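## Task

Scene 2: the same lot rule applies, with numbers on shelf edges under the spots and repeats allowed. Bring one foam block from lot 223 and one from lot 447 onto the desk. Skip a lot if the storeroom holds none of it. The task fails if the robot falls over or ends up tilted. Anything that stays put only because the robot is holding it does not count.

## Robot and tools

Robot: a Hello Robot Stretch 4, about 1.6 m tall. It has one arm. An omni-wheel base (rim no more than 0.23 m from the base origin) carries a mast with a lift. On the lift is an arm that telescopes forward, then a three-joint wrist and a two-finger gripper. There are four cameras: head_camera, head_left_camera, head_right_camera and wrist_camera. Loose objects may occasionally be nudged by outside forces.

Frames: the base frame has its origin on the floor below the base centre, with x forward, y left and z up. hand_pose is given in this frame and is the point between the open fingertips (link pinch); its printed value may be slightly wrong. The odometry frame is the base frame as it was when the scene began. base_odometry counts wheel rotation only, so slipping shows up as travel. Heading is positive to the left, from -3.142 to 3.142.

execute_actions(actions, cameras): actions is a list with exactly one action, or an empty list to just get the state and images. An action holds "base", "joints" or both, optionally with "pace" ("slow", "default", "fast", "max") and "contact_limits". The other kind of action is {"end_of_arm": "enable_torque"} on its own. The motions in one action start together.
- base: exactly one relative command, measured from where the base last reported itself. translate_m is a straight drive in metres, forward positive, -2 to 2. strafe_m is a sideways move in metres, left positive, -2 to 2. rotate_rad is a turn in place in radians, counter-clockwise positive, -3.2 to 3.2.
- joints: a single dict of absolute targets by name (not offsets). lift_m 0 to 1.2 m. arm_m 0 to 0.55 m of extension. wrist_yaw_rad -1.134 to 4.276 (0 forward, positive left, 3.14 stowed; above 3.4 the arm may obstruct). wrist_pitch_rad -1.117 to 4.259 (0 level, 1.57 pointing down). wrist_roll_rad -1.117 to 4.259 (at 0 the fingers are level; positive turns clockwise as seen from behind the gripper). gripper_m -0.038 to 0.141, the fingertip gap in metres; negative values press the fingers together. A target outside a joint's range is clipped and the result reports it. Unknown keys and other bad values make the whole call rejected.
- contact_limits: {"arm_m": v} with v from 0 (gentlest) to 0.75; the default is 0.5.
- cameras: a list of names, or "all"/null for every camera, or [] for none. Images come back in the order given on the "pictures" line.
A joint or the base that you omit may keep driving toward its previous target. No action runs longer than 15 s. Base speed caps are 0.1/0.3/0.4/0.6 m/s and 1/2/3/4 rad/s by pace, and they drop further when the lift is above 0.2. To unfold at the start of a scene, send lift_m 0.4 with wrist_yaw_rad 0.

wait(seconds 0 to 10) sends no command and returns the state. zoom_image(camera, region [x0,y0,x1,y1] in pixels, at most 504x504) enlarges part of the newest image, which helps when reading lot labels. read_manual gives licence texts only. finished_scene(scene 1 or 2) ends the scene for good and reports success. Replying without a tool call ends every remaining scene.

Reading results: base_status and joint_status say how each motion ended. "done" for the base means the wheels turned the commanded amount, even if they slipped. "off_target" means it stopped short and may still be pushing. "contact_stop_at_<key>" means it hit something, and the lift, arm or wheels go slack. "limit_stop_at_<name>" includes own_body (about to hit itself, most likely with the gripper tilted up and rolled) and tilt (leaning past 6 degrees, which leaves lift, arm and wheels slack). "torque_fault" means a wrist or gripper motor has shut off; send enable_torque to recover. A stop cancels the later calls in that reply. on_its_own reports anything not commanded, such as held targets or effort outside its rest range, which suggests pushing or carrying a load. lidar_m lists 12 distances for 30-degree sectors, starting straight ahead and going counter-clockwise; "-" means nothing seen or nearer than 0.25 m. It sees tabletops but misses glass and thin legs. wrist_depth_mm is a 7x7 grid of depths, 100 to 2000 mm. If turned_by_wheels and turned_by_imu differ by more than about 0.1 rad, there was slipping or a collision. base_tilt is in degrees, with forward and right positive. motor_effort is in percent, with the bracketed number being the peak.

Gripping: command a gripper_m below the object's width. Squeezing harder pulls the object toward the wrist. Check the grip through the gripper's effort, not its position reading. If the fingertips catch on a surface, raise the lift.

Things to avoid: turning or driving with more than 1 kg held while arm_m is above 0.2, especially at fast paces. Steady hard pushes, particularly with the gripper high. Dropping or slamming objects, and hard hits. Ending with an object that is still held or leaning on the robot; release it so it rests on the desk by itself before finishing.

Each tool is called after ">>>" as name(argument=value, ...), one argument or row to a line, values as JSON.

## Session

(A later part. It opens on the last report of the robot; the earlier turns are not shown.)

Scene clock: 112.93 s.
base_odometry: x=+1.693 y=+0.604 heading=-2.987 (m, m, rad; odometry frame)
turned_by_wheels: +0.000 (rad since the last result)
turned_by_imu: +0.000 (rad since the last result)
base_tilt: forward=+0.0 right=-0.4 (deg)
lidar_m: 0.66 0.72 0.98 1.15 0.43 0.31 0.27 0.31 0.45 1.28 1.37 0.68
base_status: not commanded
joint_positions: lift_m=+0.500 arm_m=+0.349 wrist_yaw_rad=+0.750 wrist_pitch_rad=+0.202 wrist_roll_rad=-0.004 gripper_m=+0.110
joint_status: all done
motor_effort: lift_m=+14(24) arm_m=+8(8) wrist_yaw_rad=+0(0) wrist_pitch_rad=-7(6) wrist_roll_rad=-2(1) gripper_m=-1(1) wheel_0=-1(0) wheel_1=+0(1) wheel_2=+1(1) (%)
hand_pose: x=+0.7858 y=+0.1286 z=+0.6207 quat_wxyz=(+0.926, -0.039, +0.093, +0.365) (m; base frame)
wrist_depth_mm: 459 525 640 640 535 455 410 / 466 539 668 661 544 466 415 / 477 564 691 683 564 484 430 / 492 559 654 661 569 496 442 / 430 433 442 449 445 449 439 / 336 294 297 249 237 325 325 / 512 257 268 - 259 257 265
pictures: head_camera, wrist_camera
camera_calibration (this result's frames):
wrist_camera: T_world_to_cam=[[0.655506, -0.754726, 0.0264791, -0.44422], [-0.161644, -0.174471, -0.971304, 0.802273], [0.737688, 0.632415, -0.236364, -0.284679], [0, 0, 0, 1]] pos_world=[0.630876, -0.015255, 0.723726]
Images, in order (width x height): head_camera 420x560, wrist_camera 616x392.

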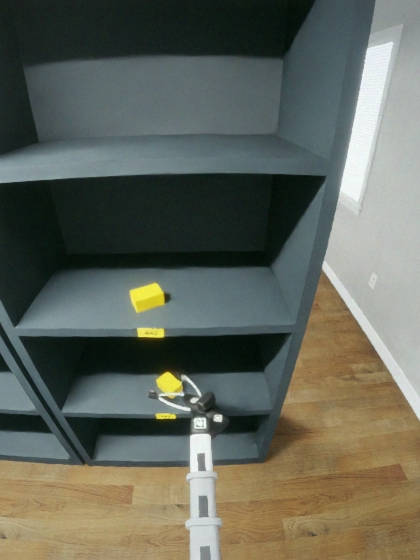

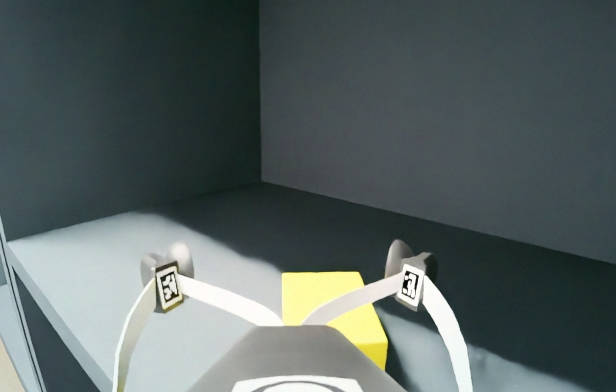

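>>> execute_actions(
  actions=[
    {"joints":{"lift_m":0.51,"arm_m":0.39},"pace":"slow"},
  ],
  cameras=["wrist_camera"],
)

>>> execute_actions(
  actions=[
    {"joints":{"lift_m":0.48},"pace":"slow"},
  ],
  cameras=["wrist_camera"],
)

Scene clock: 114.80 s.
base_odometry: x=+1.693 y=+0.604 heading=-2.987 (m, m, rad; odometry frame)
turned_by_wheels: +0.000 (rad since the last result)
turned_by_imu: +0.001 (rad since the last result)
base_tilt: forward=+0.0 right=-0.4 (deg)
lidar_m: 0.65 0.69 0.98 1.15 0.42 0.30 0.28 0.32 0.41 1.28 1.38 0.69
base_status: not commanded
joint_positions: lift_m=+0.510 arm_m=+0.388 wrist_yaw_rad=+0.750 wrist_pitch_rad=+0.202 wrist_roll_rad=-0.004 gripper_m=+0.110
joint_status: all done
motor_effort: lift_m=+25(26) arm_m=+9(7) wrist_yaw_rad=-1(1) wrist_pitch_rad=-5(6) wrist_roll_rad=-1(1) gripper_m=-2(1) wheel_0=+0(1) wheel_1=+0(0) wheel_2=+1(1) (%)
hand_pose: x=+0.8258 y=+0.1286 z=+0.6298 quat_wxyz=(+0.926, -0.039, +0.093, +0.365) (m; base frame)
wrist_depth_mm: 455 530 640 585 492 421 377 / 466 544 661 603 508 433 387 / 477 564 676 627 530 445 394 / 492 574 661 640 544 462 407 / 449 455 462 469 469 445 415 / 330 309 310 265 314 345 342 / 273 267 283 - 286 271 278
pictures: wrist_camera
camera_calibration (this result's frames):
wrist_camera: T_world_to_cam=[[0.655506, -0.754726, 0.0264791, -0.470675], [-0.161644, -0.174471, -0.971304, 0.81759], [0.737688, 0.632415, -0.236364, -0.312025], [0, 0, 0, 1]] pos_world=[0.670867, -0.015255, 0.732839]
Images, in order (width x height): wrist_camera 616x392.

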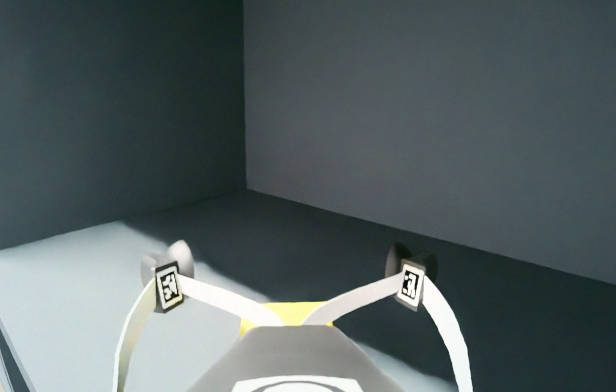

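Scene clock: 115.87 s.
base_odometry: x=+1.693 y=+0.604 heading=-2.987 (m, m, rad; odometry frame)
turned_by_wheels: +0.000 (rad since the last result)
turned_by_imu: +0.000 (rad since the last result)
base_tilt: forward=-0.1 right=-0.5 (deg)
lidar_m: 0.65 0.71 1.01 1.16 0.43 0.31 0.28 0.32 0.45 1.27 1.38 0.68
base_status: not commanded
joint_positions: lift_m=+0.480 arm_m=+0.388 wrist_yaw_rad=+0.750 wrist_pitch_rad=+0.202 wrist_roll_rad=-0.004 gripper_m=+0.110
joint_status: all done
motor_effort: lift_m=+14(23) arm_m=+8(8) wrist_yaw_rad=+0(1) wrist_pitch_rad=-5(5) wrist_roll_rad=-1(1) gripper_m=+0(1) wheel_0=+0(1) wheel_1=+1(0) wheel_2=+0(0) (%)
hand_pose: x=+0.8258 y=+0.1286 z=+0.6007 quat_wxyz=(+0.926, -0.039, +0.093, +0.365) (m; base frame)
wrist_depth_mm: 459 525 634 585 492 421 379 / 466 544 661 603 508 433 387 / 477 564 683 627 525 445 399 / 488 539 603 603 530 459 407 / 379 387 392 397 397 397 397 / 279 262 224 213 266 291 289 / 231 226 234 - 242 229 -
pictures: wrist_camera
camera_calibration (this result's frames):
wrist_camera: T_world_to_cam=[[0.655506, -0.754726, 0.0264791, -0.469906], [-0.161644, -0.174471, -0.971304, 0.789322], [0.737688, 0.632415, -0.236364, -0.318906], [0, 0, 0, 1]] pos_world=[0.670868, -0.015255, 0.703737]
Images, in order (width x height): wrist_camera 616x392.

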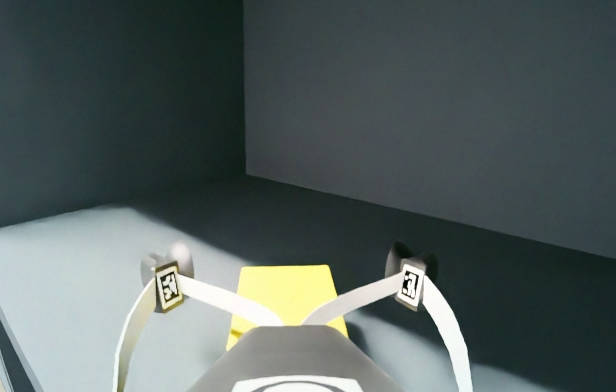

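>>> execute_actions(
  actions=[
    {"base":{"strafe_m":-0.02},"joints":{"arm_m":0.366}},
  ],
  cameras=[],
)

>>> execute_actions(
  actions=[
    {"joints":{"lift_m":0.46},"pace":"slow"},
  ],
  cameras=["wrist_camera"],
)

Scene clock: 116.93 s.
base_odometry: x=+1.689 y=+0.624 heading=-2.987 (m, m, rad; odometry frame)
turned_by_wheels: +0.000 (rad since the last result)
turned_by_imu: +0.000 (rad since the last result)
base_tilt: forward=+0.0 right=-0.5 (deg)
lidar_m: 0.65 0.67 1.00 1.15 0.44 0.29 0.28 0.30 0.44 1.23 1.35 0.69
base_status: done
joint_positions: lift_m=+0.480 arm_m=+0.367 wrist_yaw_rad=+0.750 wrist_pitch_rad=+0.202 wrist_roll_rad=-0.004 gripper_m=+0.110
joint_status: all done
motor_effort: lift_m=+14(14) arm_m=-8(8) wrist_yaw_rad=-1(1) wrist_pitch_rad=-6(4) wrist_roll_rad=-1(0) gripper_m=-1(1) wheel_0=+0(8) wheel_1=+0(10) wheel_2=+0(1) (%)
hand_pose: x=+0.8048 y=+0.1287 z=+0.6007 quat_wxyz=(+0.926, -0.039, +0.093, +0.365) (m; base frame)
wrist_depth_mm: 477 544 661 609 512 439 394 / 480 564 691 627 530 452 404 / 496 580 707 661 549 466 413 / 500 559 597 603 549 477 421 / 379 387 392 373 399 399 394 / 289 262 237 213 266 291 289 / 244 226 239 - 242 229 -
pictures: none
No camera images: the call's "cameras" was empty. Leave "cameras" out to get every camera's image.

Scene clock: 117.83 s.
base_odometry: x=+1.689 y=+0.624 heading=-2.987 (m, m, rad; odometry frame)
turned_by_wheels: +0.000 (rad since the last result)
turned_by_imu: +0.000 (rad since the last result)
base_tilt: forward=+0.0 right=-0.4 (deg)
lidar_m: 0.65 0.70 0.99 1.17 0.43 0.31 0.28 0.32 0.44 1.27 1.37 0.68
base_status: not commanded
joint_positions: lift_m=+0.460 arm_m=+0.367 wrist_yaw_rad=+0.750 wrist_pitch_rad=+0.202 wrist_roll_rad=-0.004 gripper_m=+0.110
joint_status: all done
motor_effort: lift_m=+14(14) arm_m=-9(9) wrist_yaw_rad=-2(2) wrist_pitch_rad=-5(5) wrist_roll_rad=-2(1) gripper_m=+0(1) wheel_0=+0(0) wheel_1=+1(0) wheel_2=+0(0) (%)
hand_pose: x=+0.8048 y=+0.1287 z=+0.5807 quat_wxyz=(+0.926, -0.039, +0.093, +0.365) (m; base frame)
wrist_depth_mm: 469 549 668 615 512 436 397 / 480 564 683 627 535 452 402 / 496 585 707 647 544 466 413 / 484 521 521 530 530 469 424 / 336 340 306 240 351 349 347 / 260 230 203 202 233 257 254 / 241 199 210 - 213 200 -
pictures: wrist_camera
camera_calibration (this result's frames):
wrist_camera: T_world_to_cam=[[0.655562, -0.754677, 0.0264794, -0.455626], [-0.161634, -0.174486, -0.971303, 0.766478], [0.73764, 0.63247, -0.236367, -0.308101], [0, 0, 0, 1]] pos_world=[0.649847, -0.0152466, 0.683722]
Images, in order (width x height): wrist_camera 616x392.

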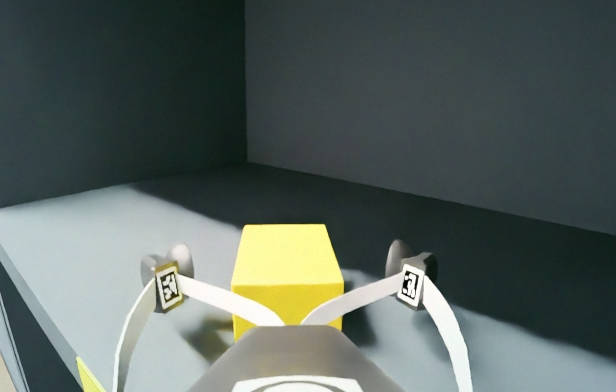

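>>> execute_actions(
  actions=[
    {"joints":{"gripper_m":0.01}},
  ],
  cameras=[],
)

>>> execute_actions(
  actions=[
    {"joints":{"lift_m":0.5}},
  ],
  cameras=["wrist_camera"],
)

>>> execute_actions(
  actions=[
    {"joints":{"arm_m":0}},
  ],
)

Scene clock: 119.87 s.
base_odometry: x=+1.689 y=+0.624 heading=-2.987 (m, m, rad; odometry frame)
turned_by_wheels: +0.000 (rad since the last result)
turned_by_imu: +0.001 (rad since the last result)
base_tilt: forward=+0.0 right=-0.5 (deg)
lidar_m: 0.65 0.70 0.99 1.18 0.43 0.31 0.28 0.32 0.41 1.27 1.34 0.70
base_status: not commanded
joint_positions: lift_m=+0.460 arm_m=+0.367 wrist_yaw_rad=+0.750 wrist_pitch_rad=+0.202 wrist_roll_rad=-0.004 gripper_m=+0.010
joint_status: all done
motor_effort: lift_m=+14(14) arm_m=-8(8) wrist_yaw_rad=-1(1) wrist_pitch_rad=-6(7) wrist_roll_rad=-1(1) gripper_m=-20(18) wheel_0=+0(0) wheel_1=+1(0) wheel_2=+0(0) (%)
hand_pose: x=+0.8047 y=+0.1286 z=+0.5806 quat_wxyz=(+0.926, -0.039, +0.093, +0.365) (m; base frame)
wrist_depth_mm: 473 544 661 609 512 439 394 / 488 564 683 627 525 449 402 / 492 580 707 654 544 466 413 / 480 521 525 525 530 469 424 / 334 340 249 232 349 347 345 / 258 228 189 190 191 254 254 / 241 198 209 - 212 202 -
pictures: none
No camera images: the call's "cameras" was empty. Leave "cameras" out to get every camera's image.

Scene clock: 120.87 s.
base_odometry: x=+1.689 y=+0.624 heading=-2.987 (m, m, rad; odometry frame)
turned_by_wheels: +0.000 (rad since the last result)
turned_by_imu: +0.000 (rad since the last result)
base_tilt: forward=+0.0 right=-0.4 (deg)
lidar_m: 0.64 0.71 0.97 1.20 0.43 0.31 0.28 0.31 0.45 1.25 1.33 0.69
base_status: not commanded
joint_positions: lift_m=+0.500 arm_m=+0.367 wrist_yaw_rad=+0.750 wrist_pitch_rad=+0.203 wrist_roll_rad=-0.004 gripper_m=+0.010
joint_status: all done
motor_effort: lift_m=+25(25) arm_m=-9(8) wrist_yaw_rad=-1(1) wrist_pitch_rad=-6(6) wrist_roll_rad=+0(1) gripper_m=-21(20) wheel_0=+0(0) wheel_1=+0(1) wheel_2=+0(0) (%)
hand_pose: x=+0.8047 y=+0.1286 z=+0.6197 quat_wxyz=(+0.926, -0.039, +0.093, +0.365) (m; base frame)
wrist_depth_mm: 477 544 661 615 517 439 394 / 484 564 683 627 530 452 404 / 500 580 715 661 544 466 413 / 508 574 668 634 559 480 427 / 427 436 248 232 445 439 421 / 314 290 188 189 191 324 322 / 270 253 267 - 270 256 264
pictures: wrist_camera
camera_calibration (this result's frames):
wrist_camera: T_world_to_cam=[[0.655569, -0.75467, 0.0264916, -0.456673], [-0.161887, -0.174722, -0.971218, 0.80457], [0.737578, 0.632412, -0.236714, -0.29858], [0, 0, 0, 1]] pos_world=[0.649856, -0.0152356, 0.722832]
Images, in order (width x height): wrist_camera 616x392.

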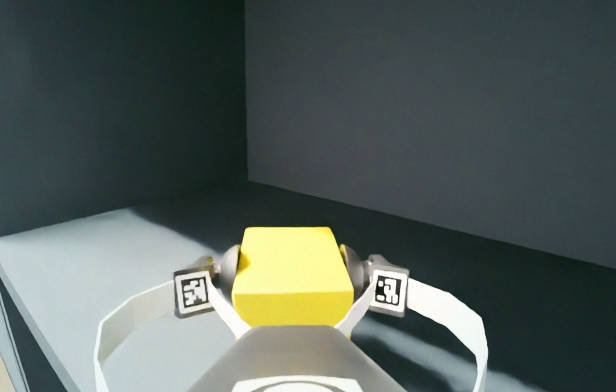

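Scene clock: 123.07 s.
base_odometry: x=+1.689 y=+0.624 heading=-2.987 (m, m, rad; odometry frame)
turned_by_wheels: +0.000 (rad since the last result)
turned_by_imu: +0.001 (rad since the last result)
base_tilt: forward=-0.1 right=-0.5 (deg)
lidar_m: 0.64 0.71 0.99 1.16 0.41 0.30 0.28 0.29 0.45 1.28 1.34 0.68
base_status: not commanded
joint_positions: lift_m=+0.500 arm_m=+0.001 wrist_yaw_rad=+0.750 wrist_pitch_rad=+0.203 wrist_roll_rad=-0.004 gripper_m=+0.010
joint_status: all done
motor_effort: lift_m=+25(25) arm_m=-9(8) wrist_yaw_rad=+0(2) wrist_pitch_rad=-7(8) wrist_roll_rad=-1(0) gripper_m=-19(21) wheel_0=+0(0) wheel_1=+0(0) wheel_2=+0(0) (%)
hand_pose: x=+0.4387 y=+0.1287 z=+0.6196 quat_wxyz=(+0.926, -0.039, +0.094, +0.365) (m; base frame)
wrist_depth_mm: 1255 1366 676 842 904 768 683 / 1281 1464 707 866 931 788 699 / 1366 1397 750 904 946 809 715 / 1983 1537 759 683 683 691 699 / 1537 1499 248 231 480 452 449 / 1229 1042 189 190 191 809 382 / 1025 991 917 - 946 866 798
pictures: head_camera, head_left_camera, head_right_camera, wrist_camera
camera_calibration (this result's frames):
wrist_camera: T_world_to_cam=[[0.655754, -0.754509, 0.0265075, -0.216795], [-0.162172, -0.175063, -0.971109, 0.745298], [0.737352, 0.63251, -0.237158, -0.0283066], [0, 0, 0, 1]] pos_world=[0.283902, -0.0151957, 0.7228]
Images, in order (width x height): head_camera 420x560, head_left_camera 420x672, head_right_camera 420x672, wrist_camera 616x392.

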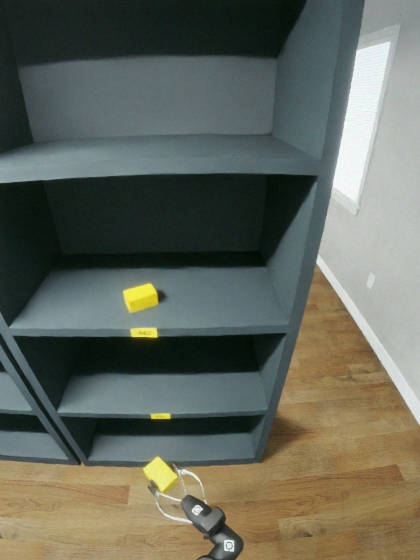

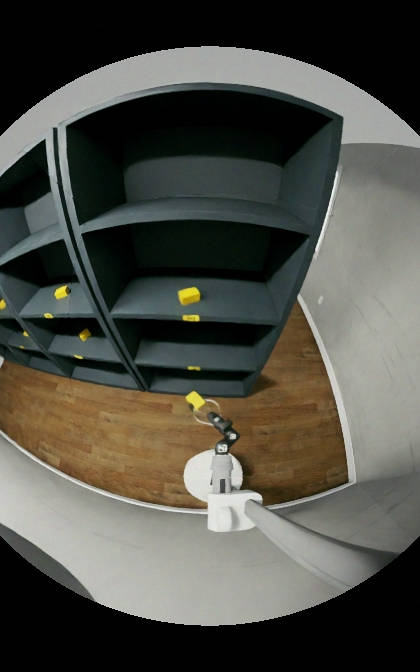

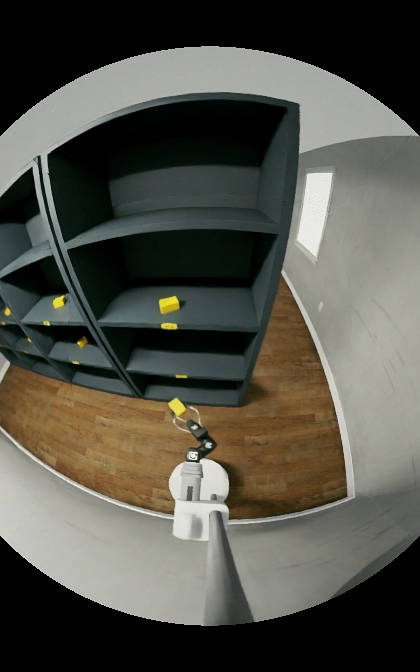

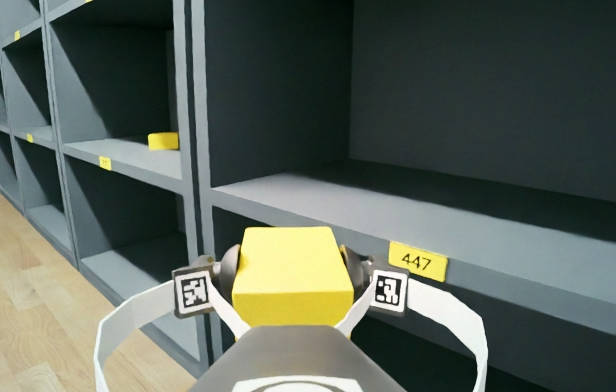

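>>> execute_actions(
  actions=[
    {"base":{"translate_m":0.13}},
  ],
  cameras=[],
)

>>> execute_actions(
  actions=[
    {"base":{"strafe_m":-0.8},"joints":{"lift_m":0.2}},
  ],
  cameras=["head_camera"],
)

Scene clock: 125.17 s.
base_odometry: x=+1.561 y=+0.604 heading=-2.987 (m, m, rad; odometry frame)
turned_by_wheels: +0.000 (rad since the last result)
turned_by_imu: +0.002 (rad since the last result)
base_tilt: forward=+0.0 right=-0.4 (deg)
lidar_m: 0.52 0.56 0.80 1.62 0.61 0.45 0.42 0.45 0.63 1.27 1.36 0.56
base_status: done
joint_positions: lift_m=+0.500 arm_m=+0.001 wrist_yaw_rad=+0.750 wrist_pitch_rad=+0.203 wrist_roll_rad=-0.004 gripper_m=+0.010
joint_status: not commanded
motor_effort: lift_m=+25(25) arm_m=-9(9) wrist_yaw_rad=-1(2) wrist_pitch_rad=-8(8) wrist_roll_rad=-1(2) gripper_m=-18(18) wheel_0=+2(8) wheel_1=+3(8) wheel_2=+1(8) (%)
hand_pose: x=+0.4387 y=+0.1287 z=+0.6196 quat_wxyz=(+0.926, -0.039, +0.094, +0.365) (m; base frame)
wrist_depth_mm: 1229 585 668 831 750 647 574 / 1255 609 691 854 778 661 591 / 1255 640 707 878 798 683 603 / 1308 668 676 683 683 668 615 / 1366 707 248 231 452 449 449 / 1160 699 189 189 191 325 327 / 1008 891 759 - 891 283 267
pictures: none
No camera images: the call's "cameras" was empty. Leave "cameras" out to get every camera's image.

Scene clock: 129.17 s.
base_odometry: x=+1.438 y=+1.394 heading=-2.987 (m, m, rad; odometry frame)
turned_by_wheels: +0.000 (rad since the last result)
turned_by_imu: +0.000 (rad since the last result)
base_tilt: forward=+0.0 right=-0.5 (deg)
lidar_m: 2.07 0.73 0.77 1.67 0.64 0.47 0.43 0.42 0.51 0.45 0.52 0.71
base_status: done
joint_positions: lift_m=+0.200 arm_m=+0.001 wrist_yaw_rad=+0.750 wrist_pitch_rad=+0.203 wrist_roll_rad=-0.004 gripper_m=+0.010
joint_status: all done
motor_effort: lift_m=+15(23) arm_m=-9(8) wrist_yaw_rad=+0(3) wrist_pitch_rad=-7(8) wrist_roll_rad=-1(2) gripper_m=-19(20) wheel_0=+2(9) wheel_1=-1(11) wheel_2=+1(2) (%)
hand_pose: x=+0.4387 y=+0.1287 z=+0.3204 quat_wxyz=(+0.926, -0.039, +0.094, +0.365) (m; base frame)
wrist_depth_mm: 820 539 585 732 - - - / 1118 1060 603 768 - - - / 1160 1281 627 798 - - - / 1182 1138 647 831 1576 1576 1618 / 931 798 247 232 1008 1025 1025 / 715 634 188 189 190 741 741 / 591 580 615 - 621 591 603
pictures: head_camera
Images, in order (width x height): head_camera 420x560.

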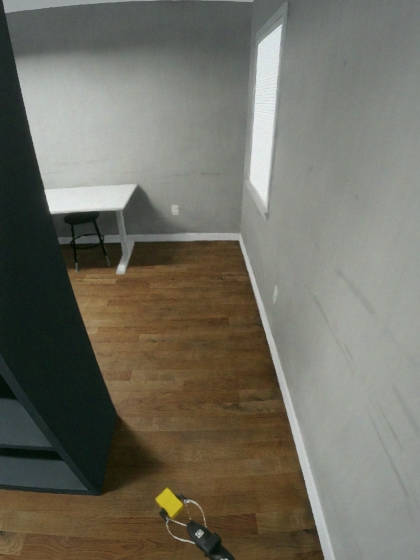

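>>> execute_actions(
  actions=[
    {"joints":{"wrist_yaw_rad":0,"wrist_pitch_rad":0.05}},
  ],
  cameras=[],
)

>>> execute_actions(
  actions=[
    {"base":{"translate_m":1.6},"pace":"fast"},
  ],
)

Scene clock: 130.40 s.
base_odometry: x=+1.438 y=+1.394 heading=-2.987 (m, m, rad; odometry frame)
turned_by_wheels: +0.000 (rad since the last result)
turned_by_imu: +0.000 (rad since the last result)
base_tilt: forward=+0.0 right=-0.5 (deg)
lidar_m: 2.08 0.73 0.79 1.72 0.64 0.45 0.43 0.46 0.50 0.48 0.52 0.72
base_status: not commanded
joint_positions: lift_m=+0.200 arm_m=+0.001 wrist_yaw_rad=+0.001 wrist_pitch_rad=+0.053 wrist_roll_rad=-0.004 gripper_m=+0.010
joint_status: all done
motor_effort: lift_m=+15(16) arm_m=-8(8) wrist_yaw_rad=-3(12) wrist_pitch_rad=-9(13) wrist_roll_rad=+0(1) gripper_m=-19(18) wheel_0=+2(2) wheel_1=-1(1) wheel_2=+0(1) (%)
hand_pose: x=+0.4605 y=-0.0873 z=+0.3631 quat_wxyz=(+1.000, -0.002, +0.027, +0.000) (m; base frame)
wrist_depth_mm: - - - - 1537 831 597 / - - - - 1576 842 603 / - - - - 1576 854 603 / - - - - 1618 854 609 / 1499 1576 248 231 1281 842 603 / 960 866 189 189 191 741 603 / 750 732 778 - 788 699 580
pictures: none
No camera images: the call's "cameras" was empty. Leave "cameras" out to get every camera's image.

Scene clock: 135.77 s.
base_odometry: x=-0.143 y=+1.147 heading=-2.986 (m, m, rad; odometry frame)
turned_by_wheels: +0.000 (rad since the last result)
turned_by_imu: +0.008 (rad since the last result)
base_tilt: forward=+0.0 right=-0.5 (deg)
lidar_m: 1.66 1.10 1.30 2.15 0.83 0.74 1.98 0.72 0.54 0.49 0.54 0.70
base_status: done
joint_positions: lift_m=+0.200 arm_m=+0.001 wrist_yaw_rad=+0.000 wrist_pitch_rad=+0.053 wrist_roll_rad=-0.004 gripper_m=+0.010
joint_status: not commanded
motor_effort: lift_m=+15(15) arm_m=-8(8) wrist_yaw_rad=-1(3) wrist_pitch_rad=-8(9) wrist_roll_rad=-2(1) gripper_m=-19(19) wheel_0=+1(9) wheel_1=+2(10) wheel_2=+0(12) (%)
hand_pose: x=+0.4604 y=-0.0874 z=+0.3632 quat_wxyz=(+1.000, -0.002, +0.027, +0.000) (m; base frame)
wrist_depth_mm: 1366 1397 1397 1366 1397 904 640 / 1366 1397 1430 1430 1430 917 647 / 1430 1430 1464 1464 1430 917 654 / 1430 1430 1464 1464 1464 917 654 / 1464 1464 247 231 1366 917 654 / 991 866 189 190 191 798 647 / 750 723 778 - 788 732 627
pictures: head_camera, head_left_camera, head_right_camera, wrist_camera
camera_calibration (this result's frames):
wrist_camera: T_world_to_cam=[[-0.038179, -0.999049, 0.0210381, -0.0871607], [-0.0903343, -0.0175166, -0.995757, 0.45163], [0.995179, -0.0399175, -0.0895796, -0.199543], [0, 0, 0, 1]] pos_world=[0.236051, -0.0871321, 0.433673]
Images, in order (width x height): head_camera 420x560, head_left_camera 420x672, head_right_camera 420x672, wrist_camera 616x392.

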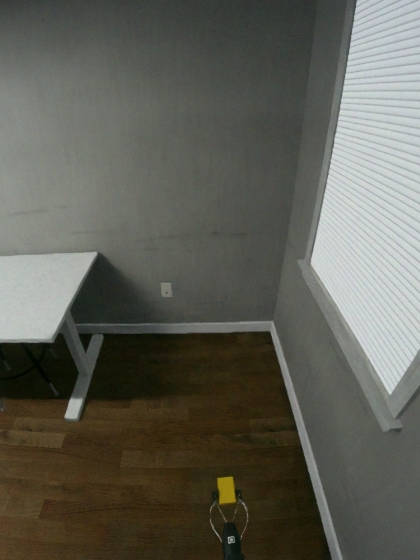

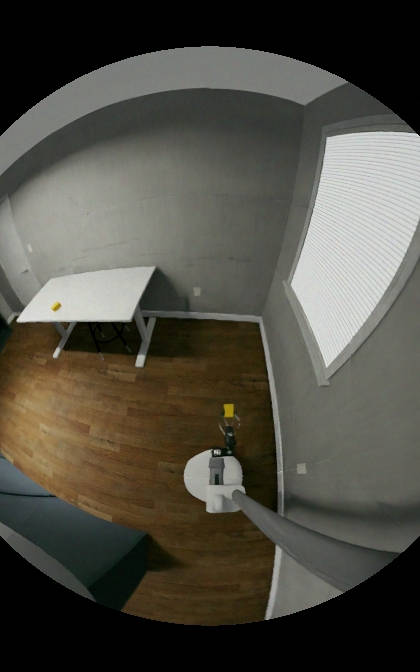

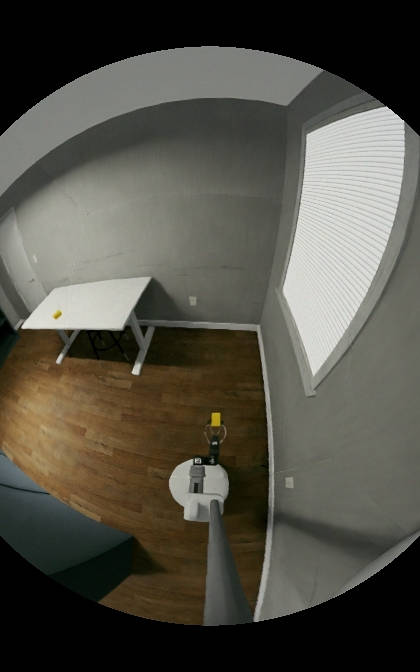

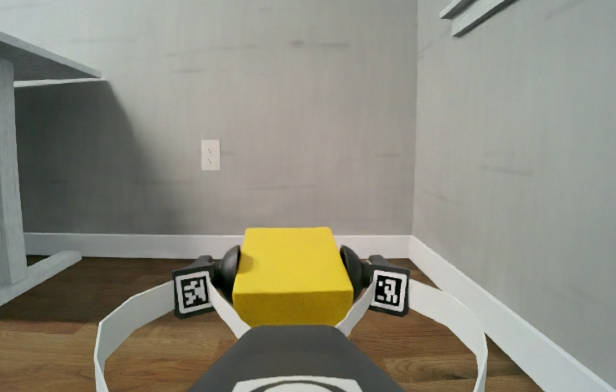

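>>> execute_actions(
  actions=[
    {"base":{"translate_m":0.15},"joints":{"lift_m":0.75}},
  ],
  cameras=[],
)

>>> execute_actions(
  actions=[
    {"base":{"strafe_m":1.05}},
  ],
  cameras=["head_camera"],
)

Scene clock: 139.27 s.
base_odometry: x=-0.291 y=+1.123 heading=-2.986 (m, m, rad; odometry frame)
turned_by_wheels: +0.001 (rad since the last result)
turned_by_imu: +0.002 (rad since the last result)
base_tilt: forward=+0.0 right=-0.4 (deg)
lidar_m: 1.51 1.00 1.10 2.68 1.02 0.87 1.98 0.75 0.54 0.50 0.55 0.75
base_status: done
joint_positions: lift_m=+0.750 arm_m=+0.001 wrist_yaw_rad=+0.000 wrist_pitch_rad=+0.053 wrist_roll_rad=-0.004 gripper_m=+0.010
joint_status: all done
motor_effort: lift_m=+24(25) arm_m=-8(8) wrist_yaw_rad=-3(2) wrist_pitch_rad=-7(7) wrist_roll_rad=-1(0) gripper_m=-21(18) wheel_0=+3(6) wheel_1=+3(8) wheel_2=+1(8) (%)
hand_pose: x=+0.4604 y=-0.0874 z=+0.9124 quat_wxyz=(+1.000, -0.002, +0.027, +0.000) (m; base frame)
wrist_depth_mm: 1229 1205 1255 1229 1255 866 634 / 1255 1255 1281 1281 1281 891 647 / 1255 1308 1281 1308 1308 891 654 / 1281 1308 1308 1308 1336 904 654 / 1308 1336 248 232 1366 931 621 / 1336 1308 189 189 191 809 654 / 1366 1366 1366 - 1430 842 647
pictures: none
No camera images: the call's "cameras" was empty. Leave "cameras" out to get every camera's image.

Scene clock: 144.10 s.
base_odometry: x=-0.128 y=+0.086 heading=-2.986 (m, m, rad; odometry frame)
turned_by_wheels: +0.000 (rad since the last result)
turned_by_imu: +0.004 (rad since the last result)
base_tilt: forward=+0.0 right=-0.5 (deg)
lidar_m: 0.75 0.79 1.11 2.58 0.99 0.72 0.70 0.74 1.62 1.57 1.60 0.80
base_status: done
joint_positions: lift_m=+0.750 arm_m=+0.001 wrist_yaw_rad=+0.000 wrist_pitch_rad=+0.053 wrist_roll_rad=-0.004 gripper_m=+0.010
joint_status: not commanded
motor_effort: lift_m=+24(24) arm_m=-8(8) wrist_yaw_rad=-3(1) wrist_pitch_rad=-8(8) wrist_roll_rad=-1(1) gripper_m=-17(19) wheel_0=-1(9) wheel_1=+0(10) wheel_2=+0(1) (%)
hand_pose: x=+0.4604 y=-0.0874 z=+0.9125 quat_wxyz=(+1.000, -0.002, +0.027, +0.000) (m; base frame)
wrist_depth_mm: 1255 1281 1255 1281 1281 1308 1308 / 1281 1281 1255 1308 1336 1308 1336 / 1308 1308 1308 1336 1366 1366 1366 / 1336 1336 1336 1336 1336 1366 1366 / 904 931 248 232 960 1397 1397 / 585 554 189 190 191 715 1430 / 1430 1397 759 - 1464 1464 1430
pictures: head_camera
Images, in order (width x height): head_camera 420x560.

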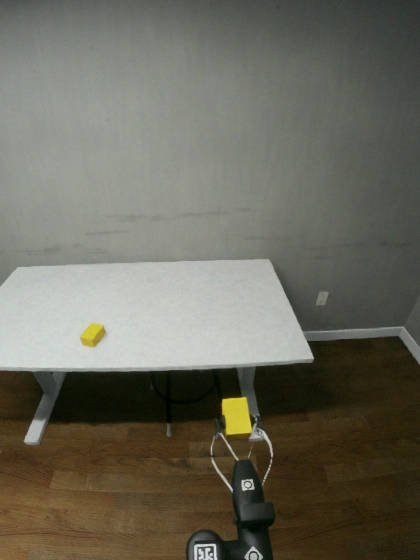

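>>> execute_actions(
  actions=[
    {"joints":{"arm_m":0.47,"lift_m":0.7,"wrist_pitch_rad":0.2}},
  ],
  cameras=["head_camera"],
)

>>> execute_actions(
  actions=[
    {"joints":{"lift_m":0.648},"pace":"slow"},
  ],
  cameras=[],
)

>>> execute_actions(
  actions=[
    {"joints":{"gripper_m":0.12}},
  ],
  cameras=["wrist_camera"],
)

>>> execute_actions(
  actions=[
    {"joints":{"lift_m":0.76,"arm_m":0}},
  ],
  cameras=["head_camera"],
)

Scene clock: 147.00 s.
base_odometry: x=-0.128 y=+0.086 heading=-2.986 (m, m, rad; odometry frame)
turned_by_wheels: +0.000 (rad since the last result)
turned_by_imu: +0.001 (rad since the last result)
base_tilt: forward=+0.0 right=-0.4 (deg)
lidar_m: 0.76 0.79 1.10 2.55 1.00 0.71 0.69 0.73 1.65 1.57 1.57 0.76
base_status: not commanded
joint_positions: lift_m=+0.700 arm_m=+0.469 wrist_yaw_rad=+0.000 wrist_pitch_rad=+0.203 wrist_roll_rad=-0.004 gripper_m=+0.010
joint_status: all done
motor_effort: lift_m=+14(23) arm_m=+8(7) wrist_yaw_rad=-3(0) wrist_pitch_rad=-7(8) wrist_roll_rad=-1(1) gripper_m=-21(20) wheel_0=-1(1) wheel_1=+0(0) wheel_2=+0(0) (%)
hand_pose: x=+0.9220 y=-0.0874 z=+0.8205 quat_wxyz=(+0.995, -0.002, +0.101, +0.000) (m; base frame)
wrist_depth_mm: 788 778 788 809 798 809 820 / 820 820 820 831 842 842 842 / 842 854 854 854 854 878 878 / 699 707 715 732 732 904 917 / 452 466 247 232 477 477 500 / 336 314 189 190 191 351 351 / 278 272 287 - 291 277 286
pictures: head_camera
Images, in order (width x height): head_camera 420x560.

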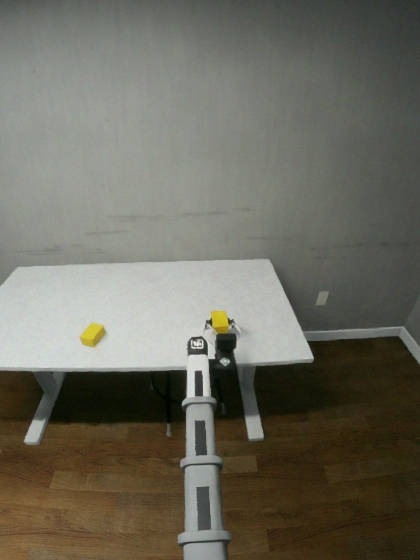

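Scene clock: 148.30 s.
base_odometry: x=-0.128 y=+0.086 heading=-2.986 (m, m, rad; odometry frame)
turned_by_wheels: +0.000 (rad since the last result)
turned_by_imu: +0.001 (rad since the last result)
base_tilt: forward=+0.0 right=-0.4 (deg)
lidar_m: 0.75 0.79 1.10 2.52 0.97 0.70 0.70 0.75 1.63 1.57 1.63 0.77
base_status: not commanded
joint_positions: lift_m=+0.648 arm_m=+0.469 wrist_yaw_rad=+0.000 wrist_pitch_rad=+0.203 wrist_roll_rad=-0.004 gripper_m=+0.010
joint_status: all done
motor_effort: lift_m=+14(14) arm_m=+8(8) wrist_yaw_rad=-3(1) wrist_pitch_rad=-7(6) wrist_roll_rad=+0(1) gripper_m=-21(19) wheel_0=-1(1) wheel_1=+0(0) wheel_2=+0(0) (%)
hand_pose: x=+0.9220 y=-0.0874 z=+0.7685 quat_wxyz=(+0.995, -0.002, +0.101, +0.000) (m; base frame)
wrist_depth_mm: 778 778 798 798 809 798 809 / 809 809 831 820 831 842 842 / 831 854 866 854 854 866 891 / 512 521 530 530 539 544 917 / 334 342 248 232 355 351 353 / 248 229 189 190 191 258 257 / 204 200 211 - 214 204 -
pictures: none
No camera images: the call's "cameras" was empty. Leave "cameras" out to get every camera's image.

Scene clock: 150.27 s.
base_odometry: x=-0.128 y=+0.086 heading=-2.986 (m, m, rad; odometry frame)
turned_by_wheels: +0.000 (rad since the last result)
turned_by_imu: +0.001 (rad since the last result)
base_tilt: forward=+0.0 right=-0.5 (deg)
lidar_m: 0.75 0.77 1.10 2.56 0.99 0.71 0.69 0.75 1.64 1.56 1.63 0.79
base_status: not commanded
joint_positions: lift_m=+0.648 arm_m=+0.469 wrist_yaw_rad=+0.000 wrist_pitch_rad=+0.203 wrist_roll_rad=-0.004 gripper_m=+0.120
joint_status: all done
motor_effort: lift_m=+14(14) arm_m=+8(8) wrist_yaw_rad=-2(0) wrist_pitch_rad=-4(6) wrist_roll_rad=-1(0) gripper_m=-3(16) wheel_0=-1(1) wheel_1=+1(1) wheel_2=+1(0) (%)
hand_pose: x=+0.9220 y=-0.0874 z=+0.7685 quat_wxyz=(+0.995, -0.002, +0.101, +0.000) (m; base frame)
wrist_depth_mm: 788 778 788 798 798 809 809 / 809 820 831 831 831 831 842 / 842 842 854 854 866 878 878 / 517 517 525 539 539 549 917 / 336 342 327 243 353 353 351 / 247 237 206 202 236 258 257 / 204 200 212 - 215 204 -
pictures: wrist_camera
camera_calibration (this result's frames):
wrist_camera: T_world_to_cam=[[-0.0345412, -0.999052, 0.0264973, -0.0855952], [-0.237664, -0.0175413, -0.971189, 1.01393], [0.970733, -0.0398435, -0.236833, -0.48685], [0, 0, 0, 1]] pos_world=[0.710619, -0.0871262, 0.871682]
Images, in order (width x height): wrist_camera 616x392.

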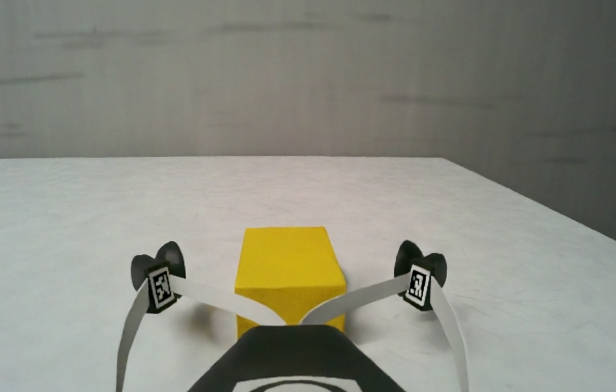

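Scene clock: 152.73 s.
base_odometry: x=-0.128 y=+0.086 heading=-2.986 (m, m, rad; odometry frame)
turned_by_wheels: +0.000 (rad since the last result)
turned_by_imu: +0.001 (rad since the last result)
base_tilt: forward=+0.0 right=-0.5 (deg)
lidar_m: 0.74 0.81 1.10 2.57 0.99 0.73 0.69 0.75 1.63 1.56 1.61 0.77
base_status: not commanded
joint_positions: lift_m=+0.760 arm_m=+0.002 wrist_yaw_rad=+0.000 wrist_pitch_rad=+0.203 wrist_roll_rad=-0.004 gripper_m=+0.120
joint_status: all done
motor_effort: lift_m=+24(28) arm_m=-9(11) wrist_yaw_rad=-1(4) wrist_pitch_rad=-5(7) wrist_roll_rad=-1(1) gripper_m=+1(0) wheel_0=-1(1) wheel_1=+1(0) wheel_2=+0(1) (%)
hand_pose: x=+0.4550 y=-0.0874 z=+0.8797 quat_wxyz=(+0.995, -0.002, +0.101, +0.000) (m; base frame)
wrist_depth_mm: 1182 1205 1205 1229 1255 1229 1255 / 1255 1229 1255 1281 1281 1336 1281 / 1308 1308 1308 1308 1336 1366 1366 / 917 946 946 960 960 1366 1430 / 603 603 627 621 634 1430 1464 / 1464 1430 768 878 1008 1537 1537 / 1366 1336 1366 - 1397 1366 1430
pictures: head_camera
Images, in order (width x height): head_camera 420x560.

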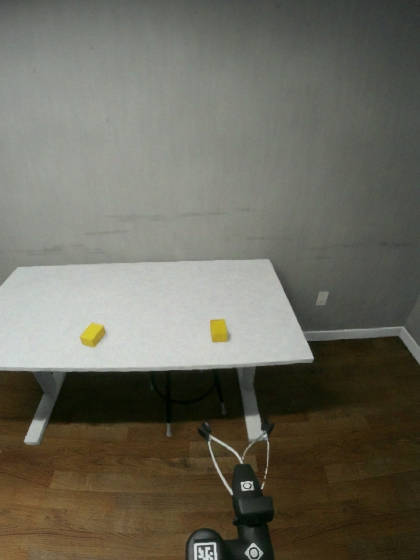

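>>> finished_scene(
  scene=2,
)

The scene is finished: the task was done.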